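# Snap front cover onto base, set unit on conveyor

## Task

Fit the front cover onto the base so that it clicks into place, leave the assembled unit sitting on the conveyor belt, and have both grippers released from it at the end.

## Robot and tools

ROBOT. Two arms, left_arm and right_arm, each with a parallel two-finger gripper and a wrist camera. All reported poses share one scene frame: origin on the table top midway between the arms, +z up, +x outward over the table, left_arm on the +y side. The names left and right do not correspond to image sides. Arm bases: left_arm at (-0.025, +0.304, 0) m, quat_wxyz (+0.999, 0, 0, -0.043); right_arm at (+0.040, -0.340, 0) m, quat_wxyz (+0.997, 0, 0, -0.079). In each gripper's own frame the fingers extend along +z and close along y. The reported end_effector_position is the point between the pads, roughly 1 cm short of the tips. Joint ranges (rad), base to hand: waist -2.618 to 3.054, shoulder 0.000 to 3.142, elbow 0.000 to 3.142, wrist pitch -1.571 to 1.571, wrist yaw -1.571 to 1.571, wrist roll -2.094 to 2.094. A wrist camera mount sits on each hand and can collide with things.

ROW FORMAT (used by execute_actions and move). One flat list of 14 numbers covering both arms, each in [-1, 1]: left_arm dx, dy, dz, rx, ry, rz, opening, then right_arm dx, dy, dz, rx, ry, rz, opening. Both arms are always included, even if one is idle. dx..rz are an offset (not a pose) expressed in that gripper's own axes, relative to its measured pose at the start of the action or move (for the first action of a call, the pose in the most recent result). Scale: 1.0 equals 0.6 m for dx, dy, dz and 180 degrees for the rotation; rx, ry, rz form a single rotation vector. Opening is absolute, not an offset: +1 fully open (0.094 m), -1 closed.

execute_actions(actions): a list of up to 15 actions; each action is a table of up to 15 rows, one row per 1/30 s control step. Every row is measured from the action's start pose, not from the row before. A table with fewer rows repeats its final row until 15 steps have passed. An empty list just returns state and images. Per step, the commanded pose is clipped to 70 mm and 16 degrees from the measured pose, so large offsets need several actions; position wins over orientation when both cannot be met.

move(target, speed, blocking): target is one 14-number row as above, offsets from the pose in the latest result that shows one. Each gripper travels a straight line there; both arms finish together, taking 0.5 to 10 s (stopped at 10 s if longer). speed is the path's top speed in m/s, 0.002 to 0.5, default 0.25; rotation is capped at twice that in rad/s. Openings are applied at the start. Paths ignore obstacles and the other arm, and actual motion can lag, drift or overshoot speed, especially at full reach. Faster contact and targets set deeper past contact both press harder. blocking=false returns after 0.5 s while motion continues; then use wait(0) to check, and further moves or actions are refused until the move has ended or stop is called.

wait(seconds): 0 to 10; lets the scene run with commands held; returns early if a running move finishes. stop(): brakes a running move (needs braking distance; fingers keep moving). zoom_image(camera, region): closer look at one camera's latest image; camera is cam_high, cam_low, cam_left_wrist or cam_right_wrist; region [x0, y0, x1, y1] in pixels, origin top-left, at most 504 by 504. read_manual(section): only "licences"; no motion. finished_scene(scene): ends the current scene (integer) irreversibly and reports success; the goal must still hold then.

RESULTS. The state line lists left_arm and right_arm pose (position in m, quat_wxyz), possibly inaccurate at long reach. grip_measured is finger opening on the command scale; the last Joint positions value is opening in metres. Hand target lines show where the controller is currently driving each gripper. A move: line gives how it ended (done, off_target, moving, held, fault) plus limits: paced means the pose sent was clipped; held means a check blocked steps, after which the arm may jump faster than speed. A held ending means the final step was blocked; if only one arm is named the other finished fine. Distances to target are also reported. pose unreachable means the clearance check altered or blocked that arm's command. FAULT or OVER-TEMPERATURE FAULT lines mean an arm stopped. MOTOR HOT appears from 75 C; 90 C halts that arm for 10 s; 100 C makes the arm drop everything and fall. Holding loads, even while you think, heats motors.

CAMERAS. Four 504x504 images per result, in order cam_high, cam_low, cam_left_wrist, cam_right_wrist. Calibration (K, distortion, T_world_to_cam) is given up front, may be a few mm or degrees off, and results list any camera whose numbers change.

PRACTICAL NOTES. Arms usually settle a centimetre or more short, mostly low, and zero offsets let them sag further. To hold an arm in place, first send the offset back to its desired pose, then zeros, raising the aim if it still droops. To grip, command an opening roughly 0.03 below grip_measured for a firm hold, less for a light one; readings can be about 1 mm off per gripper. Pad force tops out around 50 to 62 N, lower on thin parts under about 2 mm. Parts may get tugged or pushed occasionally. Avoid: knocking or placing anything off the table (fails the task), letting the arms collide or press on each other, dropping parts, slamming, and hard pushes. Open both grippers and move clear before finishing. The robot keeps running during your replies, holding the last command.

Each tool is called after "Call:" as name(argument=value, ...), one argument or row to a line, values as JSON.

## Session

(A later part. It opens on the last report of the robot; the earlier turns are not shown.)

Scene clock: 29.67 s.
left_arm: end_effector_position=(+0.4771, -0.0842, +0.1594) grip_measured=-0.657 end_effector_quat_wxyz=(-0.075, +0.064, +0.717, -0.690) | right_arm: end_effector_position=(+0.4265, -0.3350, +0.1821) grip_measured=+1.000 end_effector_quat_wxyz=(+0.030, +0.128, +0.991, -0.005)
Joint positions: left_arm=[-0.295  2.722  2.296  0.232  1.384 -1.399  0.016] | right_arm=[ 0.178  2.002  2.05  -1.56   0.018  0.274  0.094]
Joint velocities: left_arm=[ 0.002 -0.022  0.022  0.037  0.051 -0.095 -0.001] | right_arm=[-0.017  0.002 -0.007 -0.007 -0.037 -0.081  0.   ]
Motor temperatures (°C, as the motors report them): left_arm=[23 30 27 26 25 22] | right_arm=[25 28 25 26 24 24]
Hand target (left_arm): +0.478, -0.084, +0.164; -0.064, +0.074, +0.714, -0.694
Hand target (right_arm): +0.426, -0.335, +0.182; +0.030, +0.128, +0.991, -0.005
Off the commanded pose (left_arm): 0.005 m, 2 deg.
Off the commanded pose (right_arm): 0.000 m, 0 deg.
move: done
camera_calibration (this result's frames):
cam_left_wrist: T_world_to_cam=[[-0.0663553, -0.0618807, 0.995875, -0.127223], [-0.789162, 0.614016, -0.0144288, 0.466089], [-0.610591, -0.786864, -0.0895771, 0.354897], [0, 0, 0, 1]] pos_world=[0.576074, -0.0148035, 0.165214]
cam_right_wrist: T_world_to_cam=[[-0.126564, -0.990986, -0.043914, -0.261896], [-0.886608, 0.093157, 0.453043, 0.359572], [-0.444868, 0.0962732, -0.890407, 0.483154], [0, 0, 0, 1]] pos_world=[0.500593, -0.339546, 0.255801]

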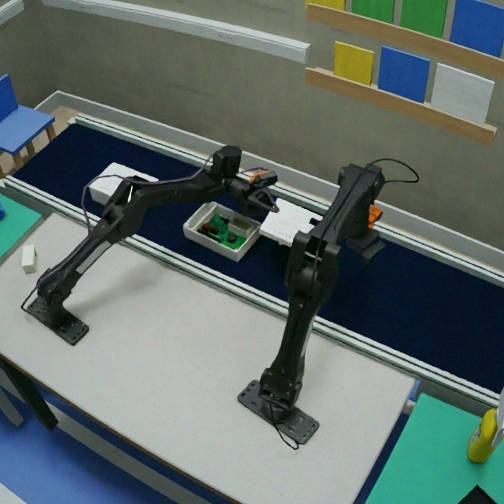

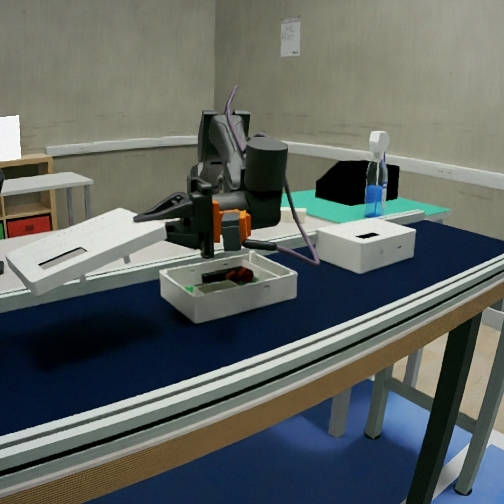

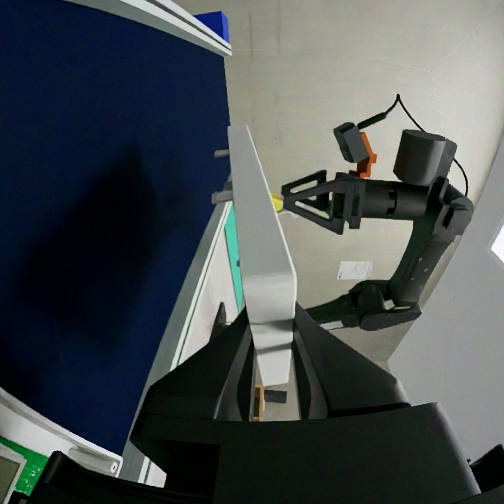

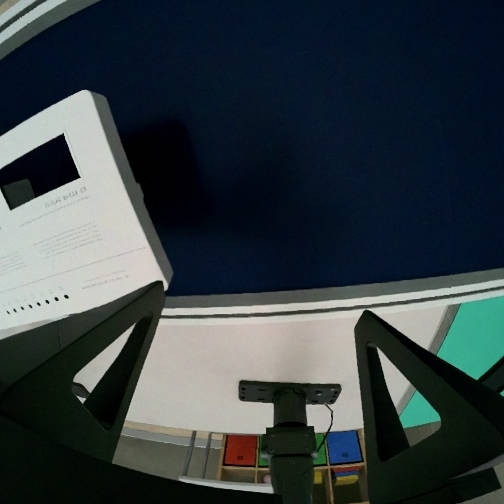

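Call:
move(
  target=[0.078,0.016,-0.392,0,0,0,-1, 0,0,0,0,0,0,1],
  speed=0.25,
)

Call:
zoom_image(
  camera="cam_high",
  region=[100, 130, 352, 320],
)

Scene clock: 31.67 s.
left_arm: end_effector_position=(+0.4843, +0.1604, +0.1501) grip_measured=-0.658 end_effector_quat_wxyz=(+0.016, -0.044, +0.710, -0.703) | right_arm: end_effector_position=(+0.4265, -0.3350, +0.1821) grip_measured=+1.000 end_effector_quat_wxyz=(+0.030, +0.128, +0.991, -0.005)
Joint positions: left_arm=[ 0.152  2.376  1.669  0.163  1.55  -1.067  0.016] | right_arm=[ 0.178  2.002  2.05  -1.56   0.018  0.274  0.094]
Joint velocities: left_arm=[ 0.007  0.007  0.012 -0.037  0.007  0.037 -0.001] | right_arm=[ 0.017 -0.002 -0.022 -0.022  0.051  0.051  0.   ]
Motor temperatures (°C, as the motors report them): left_arm=[23 30 27 26 25 22] | right_arm=[25 28 25 26 24 24]
Hand target (left_arm): +0.475, +0.156, +0.161; +0.012, -0.021, +0.704, -0.710
Hand target (right_arm): +0.426, -0.335, +0.182; +0.030, +0.128, +0.991, -0.005
Off the commanded pose (left_arm): 0.013 m, 16 deg; orientation clipped at the last step of the last action.
Off the commanded pose (right_arm): 0.000 m, 0 deg.
joint sent to its limit (left arm) — the command would take joint 5 (wrist yaw) past its upper limit, so that joint was sent only as far as its limit.
move: off_target (left_arm); limits=paced
camera_calibration (this result's frames):
cam_left_wrist: T_world_to_cam=[[-0.029577, -0.0513417, 0.998243, -0.122176], [-0.928923, 0.370175, -0.00848425, 0.427334], [-0.369089, -0.927542, -0.0586412, 0.451901], [0, 0, 0, 1]] pos_world=[0.560138, 0.254696, 0.152087]
cam_right_wrist: T_world_to_cam=[[-0.126564, -0.990986, -0.043914, -0.261896], [-0.886608, 0.093157, 0.453043, 0.359572], [-0.444868, 0.0962732, -0.890407, 0.483154], [0, 0, 0, 1]] pos_world=[0.500593, -0.339546, 0.255801]

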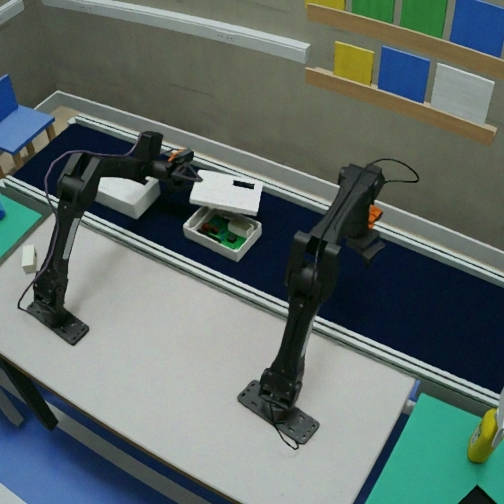

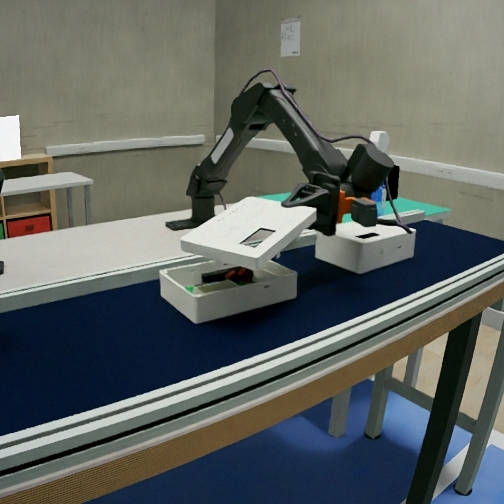

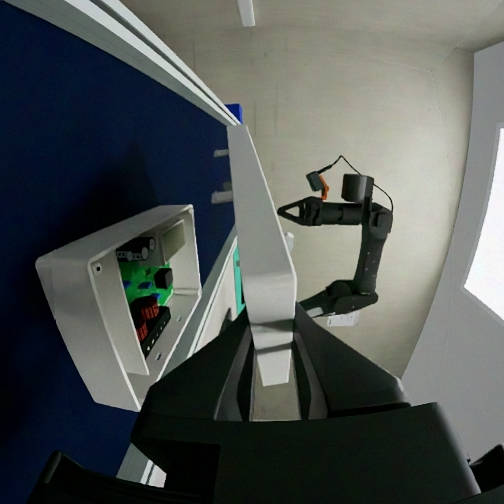

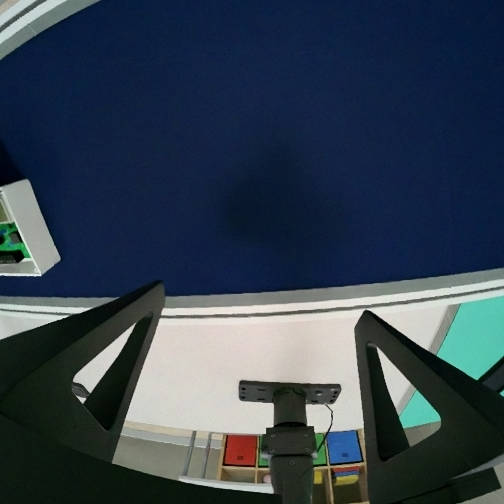

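Region (100, 130, 352, 320) of cam_high's 504x504 image, scaled by 2.000, with more detail than that image has; it fills the top 380 rows of this view, and the rest is white.

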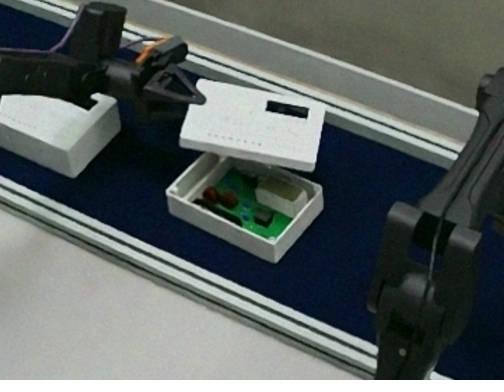

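Call:
move(
  target=[0,0,0,0,0,0,-1, 0.267,0.528,0.21,0,0,0,-1],
  speed=0.3,
)

Call:
zoom_image(
  camera="cam_high",
  region=[100, 130, 352, 320],
)

Scene clock: 34.40 s.
left_arm: end_effector_position=(+0.4853, +0.1605, +0.1486) grip_measured=-0.658 end_effector_quat_wxyz=(+0.016, -0.049, +0.711, -0.701) | right_arm: end_effector_position=(+0.3567, +0.0174, +0.0478) grip_measured=-0.986 end_effector_quat_wxyz=(+0.022, +0.118, +0.993, +0.007)
Joint positions: left_arm=[ 0.152  2.376  1.669  0.153  1.541 -1.064  0.016] | right_arm=[ 1.013  2.411  2.175 -1.298  0.029  1.091  0.001]
Joint velocities: left_arm=[-0.002 -0.002 -0.002 -0.007  0.007  0.022 -0.002] | right_arm=[-0.007 -0.007  0.027 -0.066  0.037 -0.051  0.   ]
Motor temperatures (°C, as the motors report them): left_arm=[23 30 27 26 25 22] | right_arm=[25 28 25 26 24 24]
Hand target (left_arm): +0.484, +0.160, +0.150; +0.016, -0.044, +0.710, -0.703
Hand target (right_arm): +0.364, +0.015, +0.052; +0.032, +0.127, +0.991, +0.003
Off the commanded pose (left_arm): 0.002 m, 1 deg.
Off the commanded pose (right_arm): 0.008 m, 2 deg.
move: done
camera_calibration (this result's frames):
cam_left_wrist: T_world_to_cam=[[-0.0216172, -0.0558622, 0.998204, -0.123792], [-0.931807, 0.362954, 0.00013259, 0.429487], [-0.36231, -0.930131, -0.0598989, 0.449597], [0, 0, 0, 1]] pos_world=[0.560416, 0.255384, 0.150443]
cam_right_wrist: T_world_to_cam=[[-0.107783, -0.991956, -0.0663856, 0.0669271], [-0.88207, 0.0646119, 0.466667, 0.324015], [-0.458624, 0.108856, -0.881938, 0.302842], [0, 0, 0, 1]] pos_world=[0.431909, 0.0124874, 0.120324]

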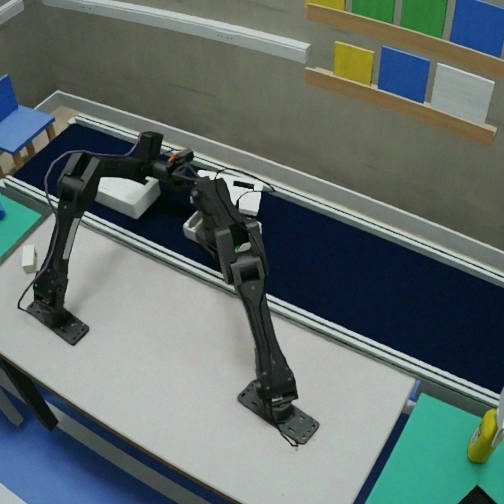

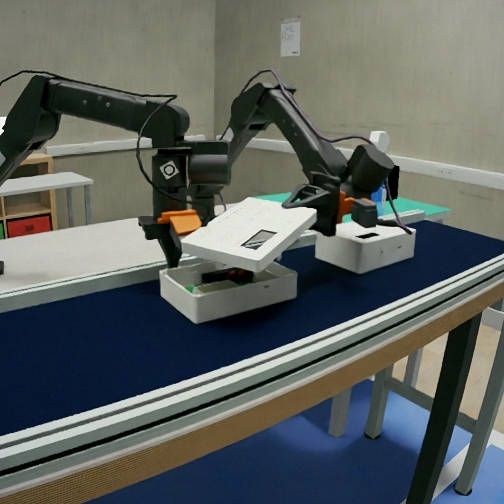

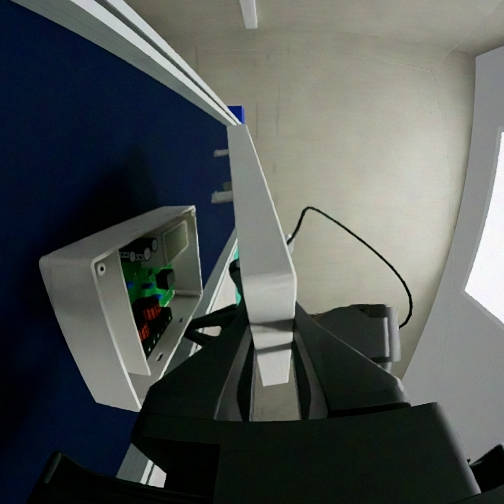

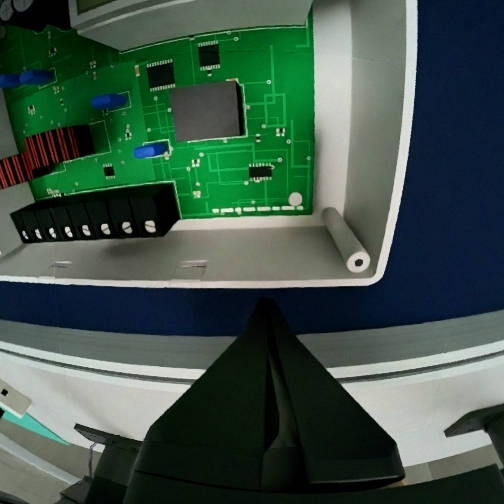

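Region (100, 130, 352, 320) of cam_high's 504x504 image, scaled by 2.000, with more detail than that image has; it fills the top 380 rows of this view, and the rest is white.

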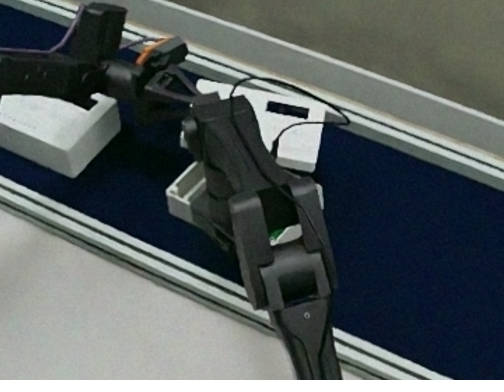

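Call:
move(
  target=[0,-0.06,0,0,0,0,-1, 0,-0.03,0,0,0,0,-1],
  speed=0.1,
)

Call:
move(
  target=[0,0,0,0,0,0,-1, -0.11,0,0,0,0,0,-1],
  speed=0.06,
)

Call:
move(
  target=[0,0,0,0,0,0,-1, 0.05,-0.25,-0.1,0,0,0,-1],
  speed=0.3,
)

Call:
zoom_image(
  camera="cam_high",
  region=[100, 130, 352, 320],
)

Scene clock: 35.50 s.
left_arm: end_effector_position=(+0.4869, +0.1607, +0.1684) grip_measured=-0.658 end_effector_quat_wxyz=(+0.009, -0.065, +0.711, -0.700) | right_arm: end_effector_position=(+0.3493, +0.0041, +0.0438) grip_measured=-0.986 end_effector_quat_wxyz=(+0.019, +0.118, +0.993, +0.002)
Joint positions: left_arm=[ 0.152  2.338  1.682  0.141  1.529 -1.134  0.016] | right_arm=[ 1.007  2.348  2.05  -1.248  0.029  1.083  0.001]
Joint velocities: left_arm=[-0.007 -0.012 -0.002  0.007  0.037  0.022 -0.001] | right_arm=[ 0.007  0.012 -0.017 -0.051  0.081 -0.022  0.   ]
Motor temperatures (°C, as the motors report them): left_arm=[23 31 27 26 25 22] | right_arm=[25 28 25 26 24 24]
Hand target (left_arm): +0.487, +0.160, +0.184; +0.017, -0.049, +0.711, -0.702
Hand target (right_arm): +0.352, -0.000, +0.047; +0.022, +0.118, +0.993, +0.006
Off the commanded pose (left_arm): 0.016 m, 2 deg.
Off the commanded pose (right_arm): 0.006 m, 1 deg.
move: off_target (left_arm)
camera_calibration (this result's frames):
cam_left_wrist: T_world_to_cam=[[0.0115447, -0.0575843, 0.998274, -0.159464], [-0.935395, 0.352232, 0.0311356, 0.429174], [-0.353417, -0.934139, -0.0497976, 0.446158], [0, 0, 0, 1]] pos_world=[0.560968, 0.256422, 0.168044]
cam_right_wrist: T_world_to_cam=[[-0.107516, -0.992631, -0.0558925, 0.0521649], [-0.878487, 0.0685293, 0.472826, 0.318574], [-0.465511, 0.0999374, -0.879382, 0.299735], [0, 0, 0, 1]] pos_world=[0.425002, -0.0000059075, 0.115867]

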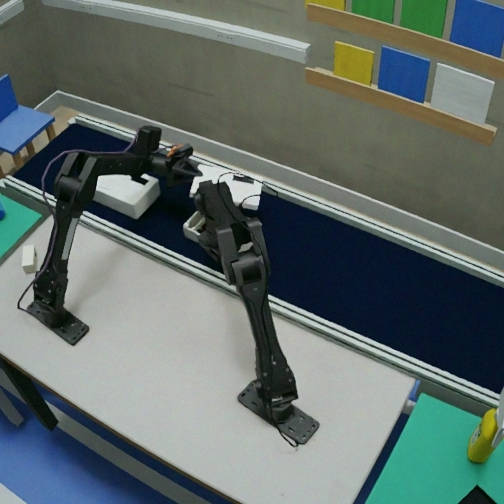

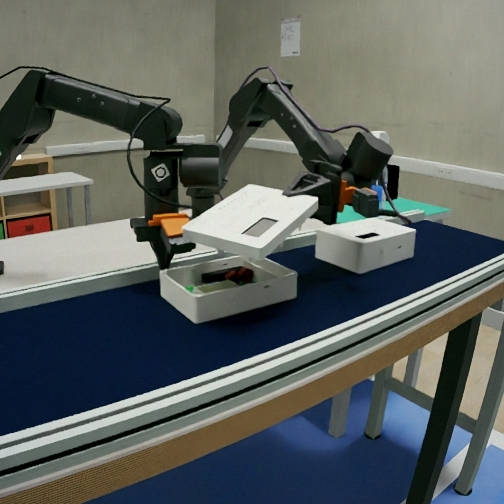

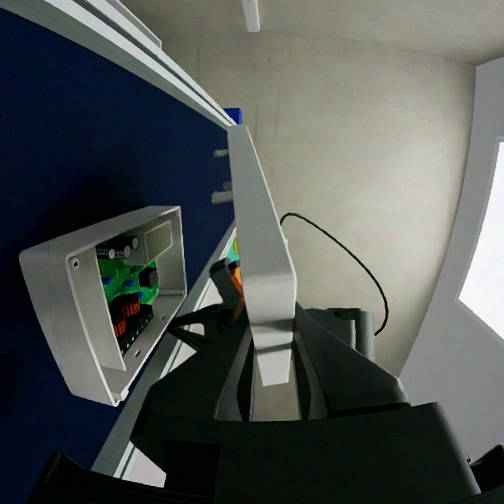

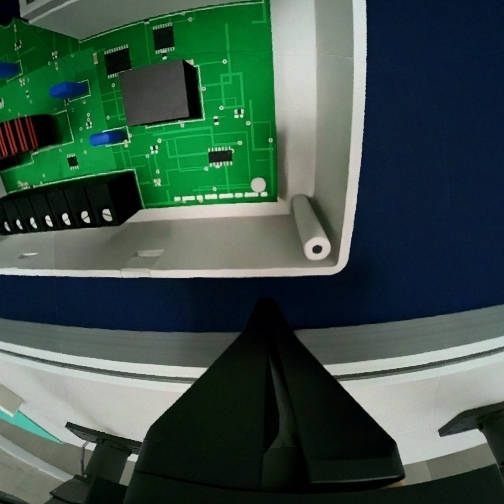

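Scene clock: 36.93 s.
left_arm: end_effector_position=(+0.4892, +0.1610, +0.1671) grip_measured=-0.658 end_effector_quat_wxyz=(+0.012, -0.071, +0.713, -0.697) | right_arm: end_effector_position=(+0.4045, -0.0104, +0.0408) grip_measured=-0.986 end_effector_quat_wxyz=(+0.013, +0.117, +0.993, -0.003)
Joint positions: left_arm=[ 0.152  2.338  1.682  0.141  1.514 -1.138  0.016] | right_arm=[ 0.901  2.538  2.379 -1.4    0.024  0.976  0.001]
Joint velocities: left_arm=[-0.002 -0.007  0.002  0.051 -0.022 -0.007  0.   ] | right_arm=[0.017 0.017 0.032 0.051 0.022 0.022 0.001]
Motor temperatures (°C, as the motors report them): left_arm=[23 31 27 26 25 22] | right_arm=[25 28 26 26 24 24]
Hand target (left_arm): +0.487, +0.161, +0.168; +0.009, -0.065, +0.711, -0.700
Hand target (right_arm): +0.413, -0.013, +0.045; +0.020, +0.118, +0.993, +0.001
Off the commanded pose (left_arm): 0.003 m, 1 deg.
Off the commanded pose (right_arm): 0.011 m, 1 deg.
move: off_target (right_arm)
camera_calibration (this result's frames):
cam_left_wrist: T_world_to_cam=[[0.0169914, -0.0642351, 0.99779, -0.159685], [-0.939749, 0.339761, 0.0378759, 0.434269], [-0.341443, -0.938316, -0.0545918, 0.442785], [0, 0, 0, 1]] pos_world=[0.562003, 0.257667, 0.167056]
cam_right_wrist: T_world_to_cam=[[-0.10624, -0.993268, -0.0461791, 0.042545], [-0.872427, 0.070832, 0.483585, 0.366663], [-0.477058, 0.0916639, -0.874079, 0.328576], [0, 0, 0, 1]] pos_world=[0.481156, -0.0138315, 0.111854]

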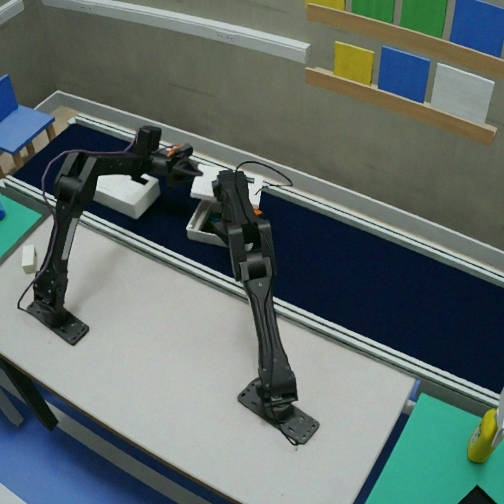

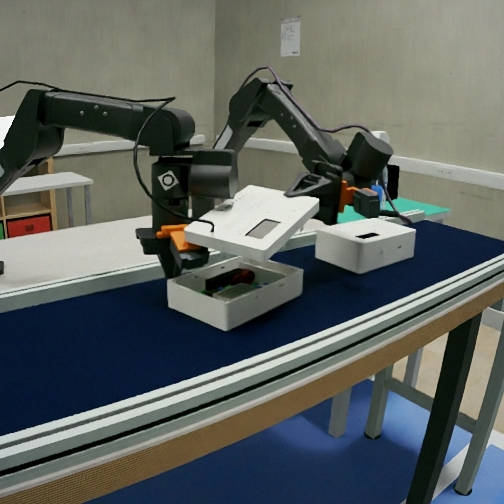

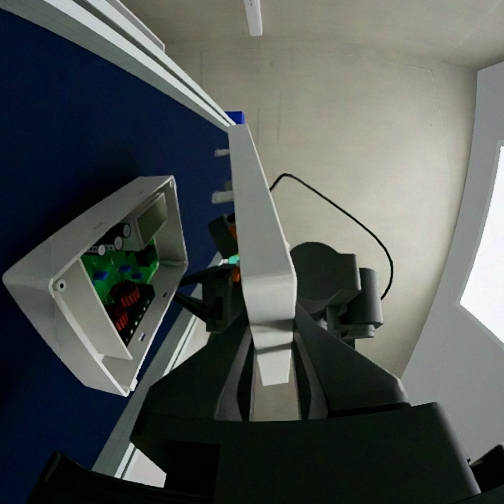

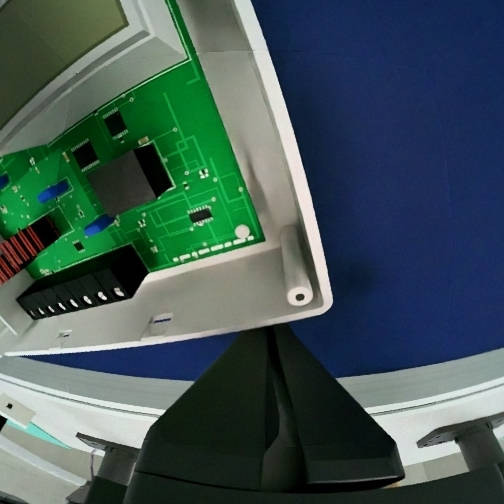

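Scene clock: 38.07 s.
left_arm: end_effector_position=(+0.4904, +0.1612, +0.1664) grip_measured=-0.658 end_effector_quat_wxyz=(+0.013, -0.075, +0.714, -0.696) | right_arm: end_effector_position=(+0.3387, -0.1466, +0.1024) grip_measured=-0.986 end_effector_quat_wxyz=(+0.010, +0.121, +0.993, -0.007)
Joint positions: left_arm=[ 0.152  2.338  1.682  0.141  1.506 -1.142  0.016] | right_arm=[ 0.743  1.889  1.576 -1.25   0.024  0.826  0.001]
Joint velocities: left_arm=[-0.012 -0.002  0.012  0.007 -0.022  0.007 -0.   ] | right_arm=[ 0.012 -0.007  0.007  0.007  0.022  0.007 -0.001]
Motor temperatures (°C, as the motors report them): left_arm=[23 31 27 26 25 22] | right_arm=[25 28 26 26 24 24]
Hand target (left_arm): +0.489, +0.161, +0.167; +0.012, -0.071, +0.713, -0.697
Hand target (right_arm): +0.339, -0.149, +0.101; +0.013, +0.117, +0.993, -0.005
Off the commanded pose (left_arm): 0.001 m, 0 deg.
Off the commanded pose (right_arm): 0.003 m, 1 deg.
move: done
camera_calibration (this result's frames):
cam_left_wrist: T_world_to_cam=[[0.0211208, -0.0676179, 0.997488, -0.160424], [-0.941981, 0.332963, 0.0425165, 0.436813], [-0.335001, -0.940512, -0.0566624, 0.440866], [0, 0, 0, 1]] pos_world=[0.562549, 0.258349, 0.16643]
cam_right_wrist: T_world_to_cam=[[-0.114485, -0.99263, -0.0397369, -0.0945762], [-0.869029, 0.0806886, 0.488138, 0.288909], [-0.481334, 0.0904171, -0.871862, 0.364564], [0, 0, 0, 1]] pos_world=[0.415719, -0.150154, 0.173064]

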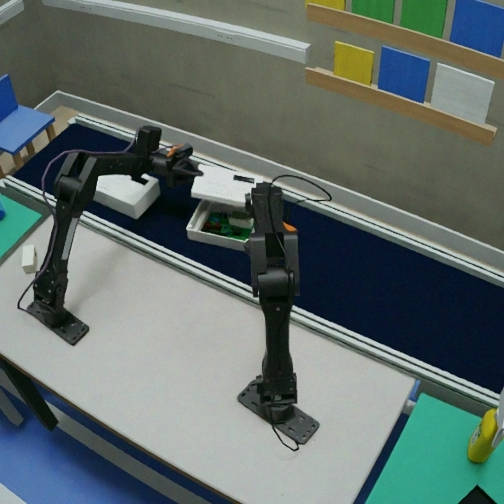

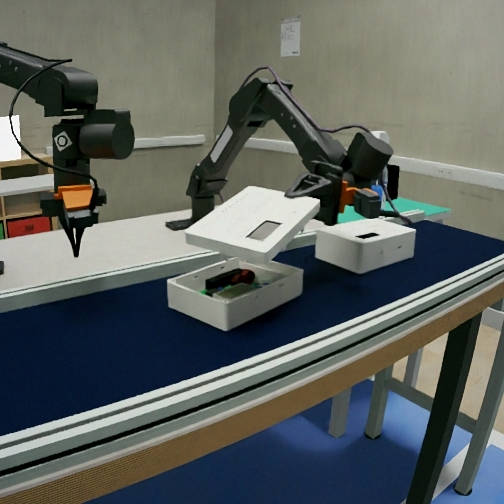

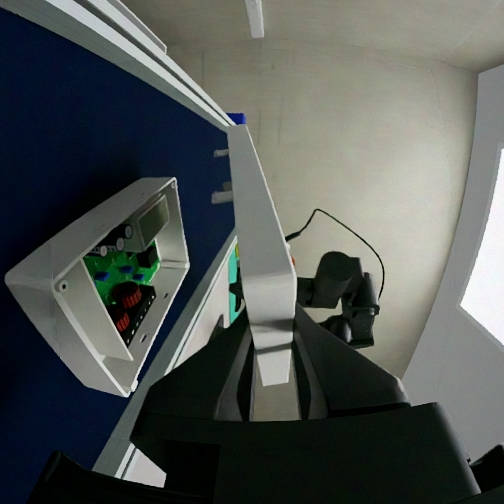

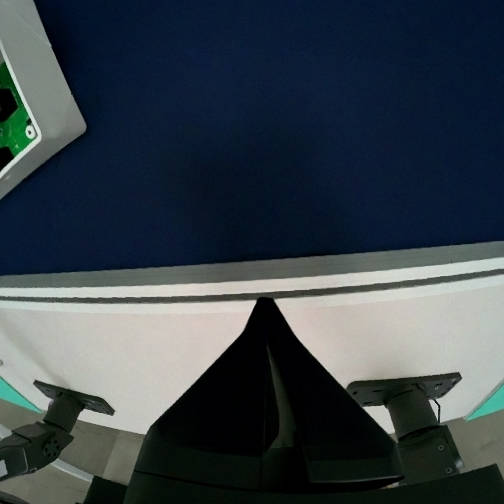

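Region (100, 130, 352, 320) of cam_high's 504x504 image, scaled by 2.000, with more detail than that image has; it fills the top 380 rows of this view, and the rest is white.

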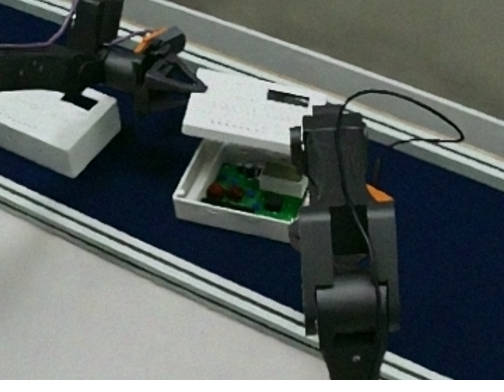

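Call:
move(
  target=[0,0.1,0,0,0,0,-1, 0,-0.2,0,0,0,0,-1],
  speed=0.15,
)

Call:
zoom_image(
  camera="cam_high",
  region=[100, 130, 352, 320],
)

Scene clock: 39.57 s.
left_arm: end_effector_position=(+0.4865, +0.1610, +0.1099) grip_measured=-0.658 end_effector_quat_wxyz=(+0.007, -0.083, +0.716, -0.693) | right_arm: end_effector_position=(+0.3096, -0.2607, +0.1032) grip_measured=-0.986 end_effector_quat_wxyz=(+0.003, +0.123, +0.992, -0.011)
Joint positions: left_arm=[ 0.152  2.429  1.626  0.199  1.501 -1.074  0.016] | right_arm=[ 0.456  1.616  1.253 -1.212  0.023  0.544  0.001]
Joint velocities: left_arm=[ 0.002  0.017  0.002 -0.022  0.022 -0.037  0.   ] | right_arm=[-0.002  0.002  0.022 -0.022 -0.037 -0.095 -0.   ]
Motor temperatures (°C, as the motors report them): left_arm=[23 31 27 26 25 22] | right_arm=[25 28 25 26 24 24]
Hand target (left_arm): +0.485, +0.163, +0.107; +0.012, -0.074, +0.715, -0.695
Hand target (right_arm): +0.309, -0.264, +0.103; +0.010, +0.121, +0.993, -0.009
Off the commanded pose (left_arm): 0.004 m, 1 deg.
Off the commanded pose (right_arm): 0.002 m, 1 deg.
move: done
camera_calibration (this result's frames):
cam_left_wrist: T_world_to_cam=[[0.0419444, -0.0726574, 0.996475, -0.1132], [-0.941471, 0.331009, 0.0637645, 0.433313], [-0.334475, -0.940826, -0.0545208, 0.435715], [0, 0, 0, 1]] pos_world=[0.558435, 0.258276, 0.108926]
cam_right_wrist: T_world_to_cam=[[-0.120415, -0.992265, -0.0301735, -0.210257], [-0.86059, 0.0891877, 0.501428, 0.270736], [-0.494858, 0.0863462, -0.864673, 0.363949], [0, 0, 0, 1]] pos_world=[0.387778, -0.264202, 0.172598]

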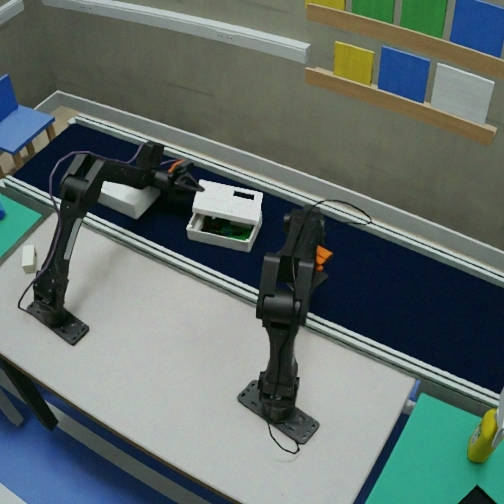

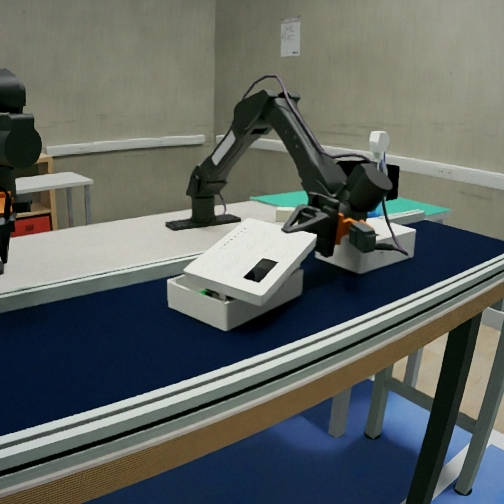

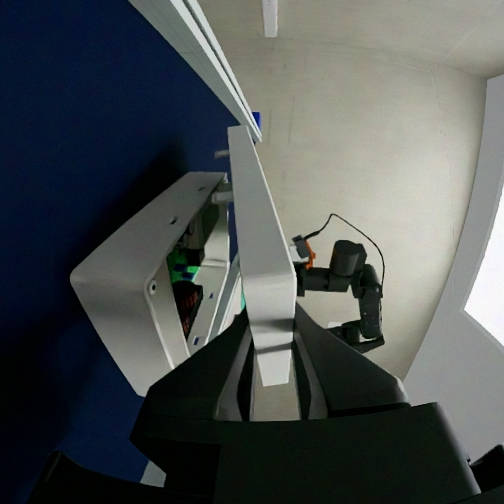

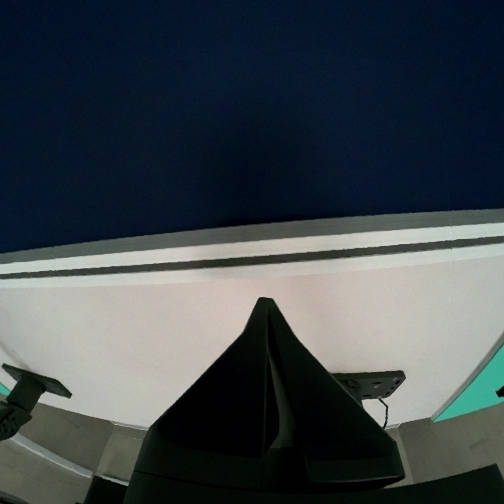

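Region (100, 130, 352, 320) of cam_high's 504x504 image, scaled by 2.000, with more detail than that image has; it fills the top 380 rows of this view, and the rest is white.

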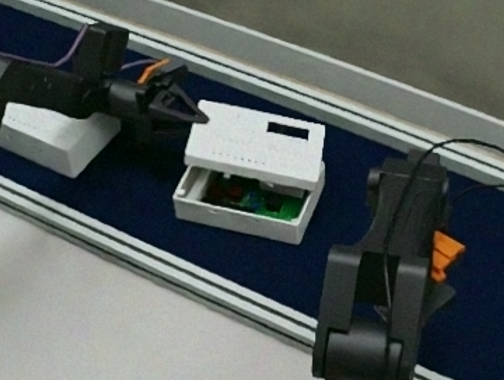

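Call:
move(
  target=[0.058,0,0,0,0,0,-1, 0,0,0,0,0,0,-1],
  speed=0.1,
)

Call:
move(
  target=[0,0.035,0,0,0,0,-1, 0,0,0,0,0,0,-1],
  speed=0.05,
)

Call:
zoom_image(
  camera="cam_high",
  region=[100, 130, 352, 320],
)

Call:
zoom_image(
  camera="cam_low",
  region=[120, 180, 420, 360],
)

Scene clock: 40.73 s.
left_arm: end_effector_position=(+0.4556, +0.1590, +0.1071) grip_measured=-0.659 end_effector_quat_wxyz=(+0.001, -0.094, +0.718, -0.690) | right_arm: end_effector_position=(+0.3097, -0.2607, +0.1032) grip_measured=-0.986 end_effector_quat_wxyz=(+0.003, +0.122, +0.992, -0.011)
Joint positions: left_arm=[ 0.152  2.329  1.44   0.248  1.49  -1.06   0.016] | right_arm=[ 0.456  1.616  1.253 -1.212  0.023  0.542  0.001]
Joint velocities: left_arm=[-0.007  0.002 -0.027  0.007 -0.037 -0.066  0.001] | right_arm=[-0.027 -0.007 -0.012 -0.081 -0.007  0.037 -0.   ]
Motor temperatures (°C, as the motors report them): left_arm=[23 31 27 26 25 22] | right_arm=[25 28 25 26 24 24]
Hand target (left_arm): +0.452, +0.156, +0.114; +0.006, -0.082, +0.717, -0.692
Hand target (right_arm): +0.310, -0.261, +0.103; +0.003, +0.123, +0.992, -0.011
Off the commanded pose (left_arm): 0.008 m, 2 deg.
Off the commanded pose (right_arm): 0.000 m, 0 deg.
move: done
camera_calibration (this result's frames):
cam_left_wrist: T_world_to_cam=[[0.0669372, -0.077649, 0.994731, -0.119579], [-0.942241, 0.322999, 0.0886184, 0.404019], [-0.328178, -0.943209, -0.0515435, 0.420598], [0, 0, 0, 1]] pos_world=[0.526719, 0.256929, 0.104825]
cam_right_wrist: T_world_to_cam=[[-0.118134, -0.992535, -0.0303144, -0.21098], [-0.860948, 0.0871656, 0.501169, 0.270422], [-0.494785, 0.0853044, -0.864818, 0.363712], [0, 0, 0, 1]] pos_world=[0.387855, -0.264003, 0.172622]

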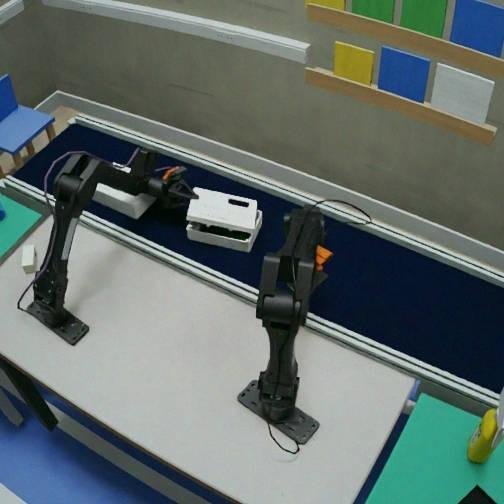

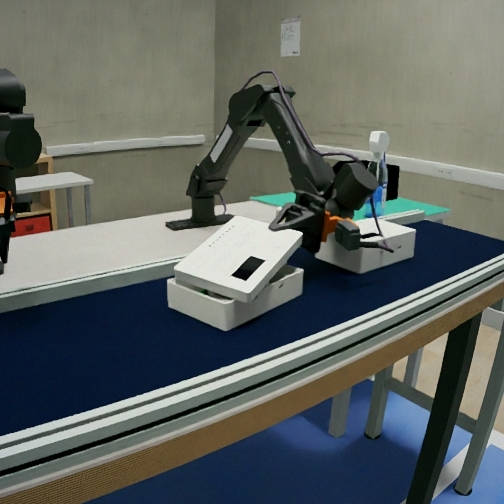

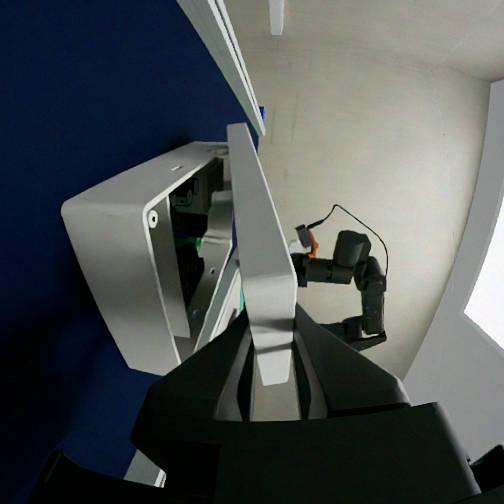

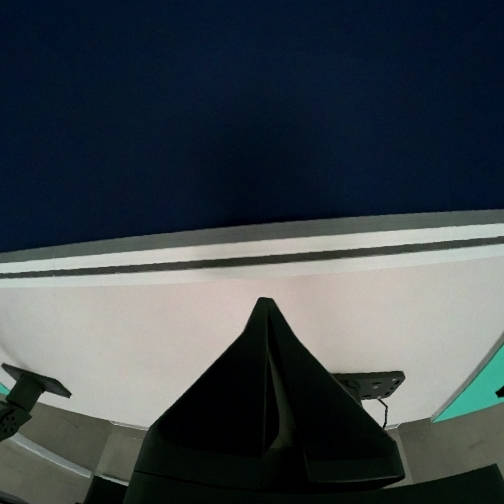

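Scene clock: 41.50 s.
left_arm: end_effector_position=(+0.4562, +0.1590, +0.1002) grip_measured=-0.659 end_effector_quat_wxyz=(+0.011, -0.081, +0.718, -0.691) | right_arm: end_effector_position=(+0.3097, -0.2607, +0.1032) grip_measured=-0.986 end_effector_quat_wxyz=(+0.003, +0.122, +0.992, -0.011)
Joint positions: left_arm=[ 0.152  2.351  1.44   0.285  1.497 -1.042  0.016] | right_arm=[ 0.456  1.616  1.253 -1.212  0.023  0.542  0.001]
Joint velocities: left_arm=[-0.002  0.002 -0.022 -0.007 -0.022  0.007 -0.   ] | right_arm=[-0.007 -0.017 -0.002 -0.066 -0.007  0.007 -0.   ]
Motor temperatures (°C, as the motors report them): left_arm=[23 31 27 26 25 22] | right_arm=[25 28 25 26 24 24]
Hand target (left_arm): +0.452, +0.160, +0.086; +0.001, -0.094, +0.718, -0.690
Hand target (right_arm): +0.310, -0.261, +0.103; +0.003, +0.122, +0.992, -0.011
Off the commanded pose (left_arm): 0.014 m, 2 deg.
Off the commanded pose (right_arm): 0.000 m, 0 deg.
move: off_target (left_arm)
camera_calibration (this result's frames):
cam_left_wrist: T_world_to_cam=[[0.0341661, -0.077616, 0.996398, -0.0980337], [-0.942751, 0.32843, 0.0579102, 0.407676], [-0.331742, -0.941334, -0.0619514, 0.422782], [0, 0, 0, 1]] pos_world=[0.527941, 0.256477, 0.100264]
cam_right_wrist: T_world_to_cam=[[-0.118134, -0.992535, -0.0303144, -0.21098], [-0.860948, 0.0871656, 0.501169, 0.270422], [-0.494785, 0.0853044, -0.864818, 0.363712], [0, 0, 0, 1]] pos_world=[0.387855, -0.264003, 0.172622]

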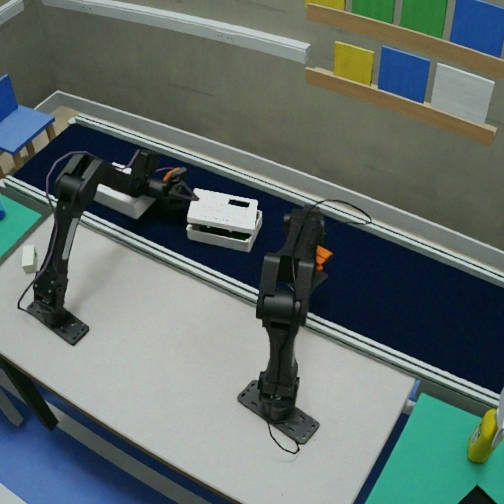

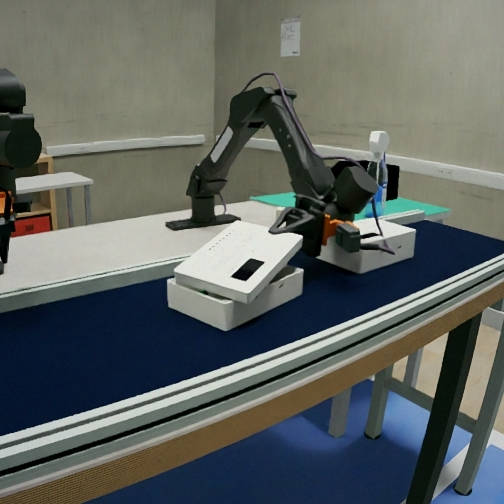

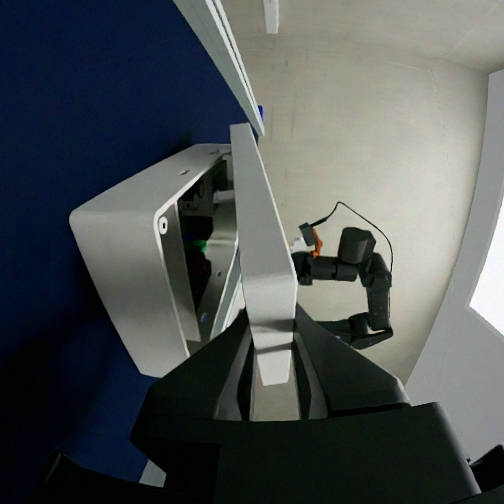

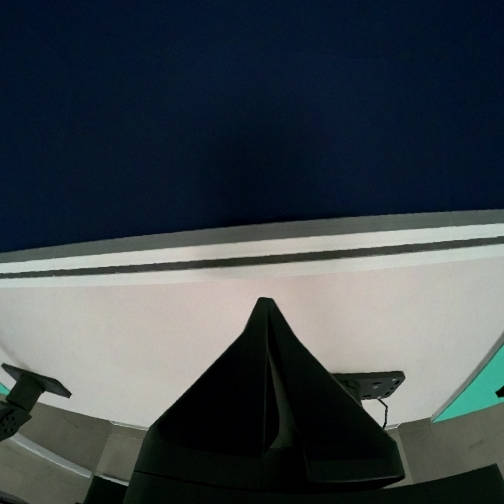

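Region (100, 130, 352, 320) of cam_high's 504x504 image, scaled by 2.000, with more detail than that image has; it fills the top 380 rows of this view, and the rest is white.

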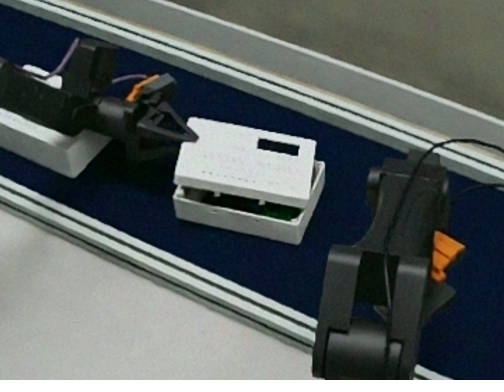

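Region (120, 180, 420, 360) of cam_low's 504x504 image, scaled by 1.680, with more detail than that image has; it fills the top 302 rows of this view, and the rest is white.

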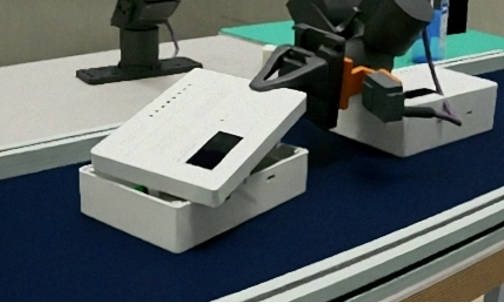

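Call:
execute_actions(
  actions=[
    [[0,-0.01,0,0,0,0,-1, 0,0,0,0,0,0,-1]],
    [[0,0,0.017,0,0,0,-1, 0,0,0,0,0,0,-1]],
    [[0,0.01,0,0,0,0,-1, 0,0,0,0,0,0,-1]],
    [[0,0,0,0,0,0,0, 0,0,0,0,0,0,-1]],
    [[0,0,-0.06,0,0,0,0, 0,0,0,0,0,0,-1]],
  ],
)

Call:
zoom_image(
  camera="cam_high",
  region=[100, 130, 352, 320],
)

Call:
zoom_image(
  camera="cam_low",
  region=[120, 180, 420, 360],
)

Scene clock: 45.00 s.
left_arm: end_effector_position=(+0.4602, +0.1933, +0.0984) grip_measured=-0.003 end_effector_quat_wxyz=(+0.026, -0.105, +0.712, -0.694) | right_arm: end_effector_position=(+0.3097, -0.2607, +0.1032) grip_measured=-0.986 end_effector_quat_wxyz=(+0.003, +0.122, +0.992, -0.011)
Joint positions: left_arm=[ 0.225  2.351  1.44   0.228  1.514 -0.998  0.047] | right_arm=[ 0.456  1.616  1.253 -1.212  0.023  0.542  0.001]
Joint velocities: left_arm=[-0.002 -0.012 -0.012 -0.286  0.007  0.168 -0.001] | right_arm=[-0.002  0.002  0.017  0.007  0.007  0.007 -0.001]
Motor temperatures (°C, as the motors report them): left_arm=[23 30 26 26 25 22] | right_arm=[25 28 25 26 24 24]
Hand target (left_arm): +0.456, +0.189, +0.106; +0.022, -0.090, +0.709, -0.699
Hand target (right_arm): +0.310, -0.261, +0.103; +0.003, +0.122, +0.992, -0.011
Off the commanded pose (left_arm): 0.009 m, 3 deg.
Off the commanded pose (right_arm): 0.000 m, 0 deg.
camera_calibration (this result's frames):
cam_left_wrist: T_world_to_cam=[[0.0503208, -0.0655285, 0.996581, -0.103512], [-0.959145, 0.274987, 0.0665118, 0.417286], [-0.278405, -0.959212, -0.0490137, 0.43393], [0, 0, 0, 1]] pos_world=[0.526255, 0.2947, 0.0966722]
cam_right_wrist: T_world_to_cam=[[-0.118134, -0.992535, -0.0303144, -0.21098], [-0.860948, 0.0871656, 0.501169, 0.270422], [-0.494785, 0.0853044, -0.864818, 0.363712], [0, 0, 0, 1]] pos_world=[0.387855, -0.264003, 0.172622]

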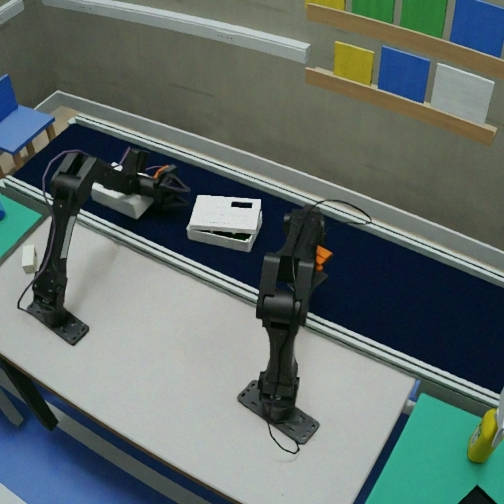

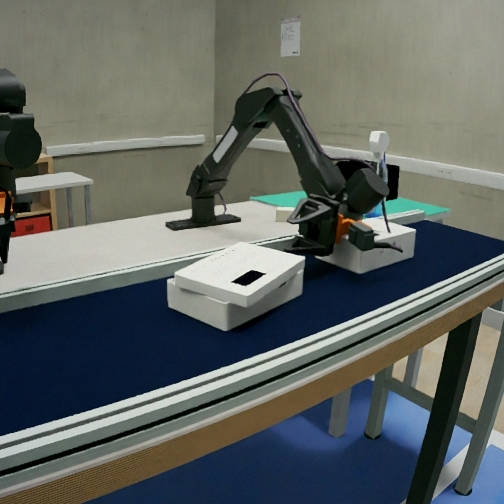

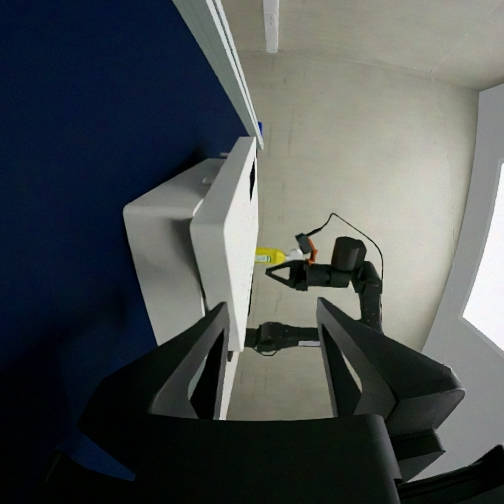

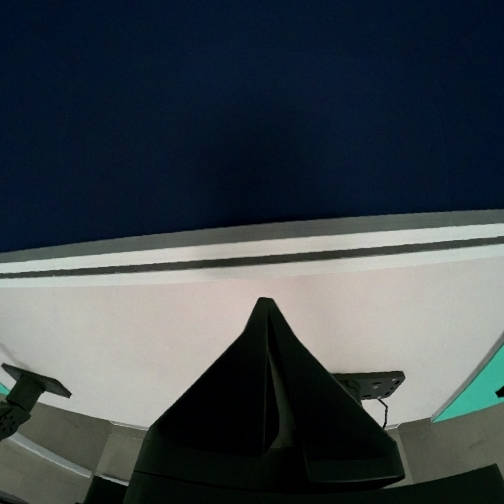

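Region (100, 130, 352, 320) of cam_high's 504x504 image, scaled by 2.000, with more detail than that image has; it fills the top 380 rows of this view, and the rest is white.

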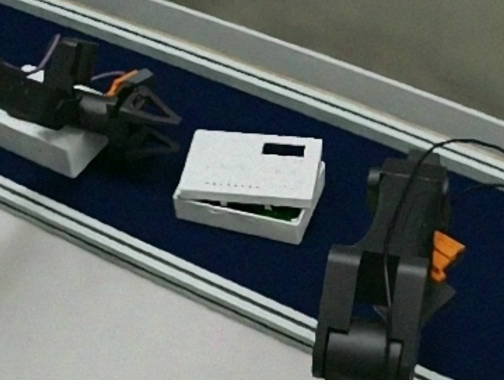

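Region (120, 180, 420, 360) of cam_low's 504x504 image, scaled by 1.680, with more detail than that image has; it fills the top 302 rows of this view, and the rest is white.

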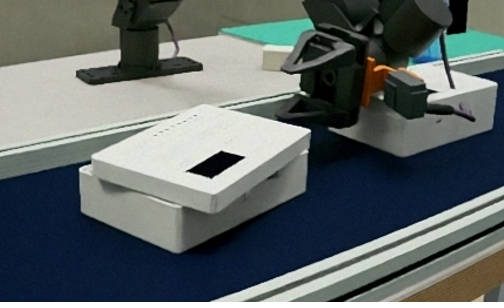

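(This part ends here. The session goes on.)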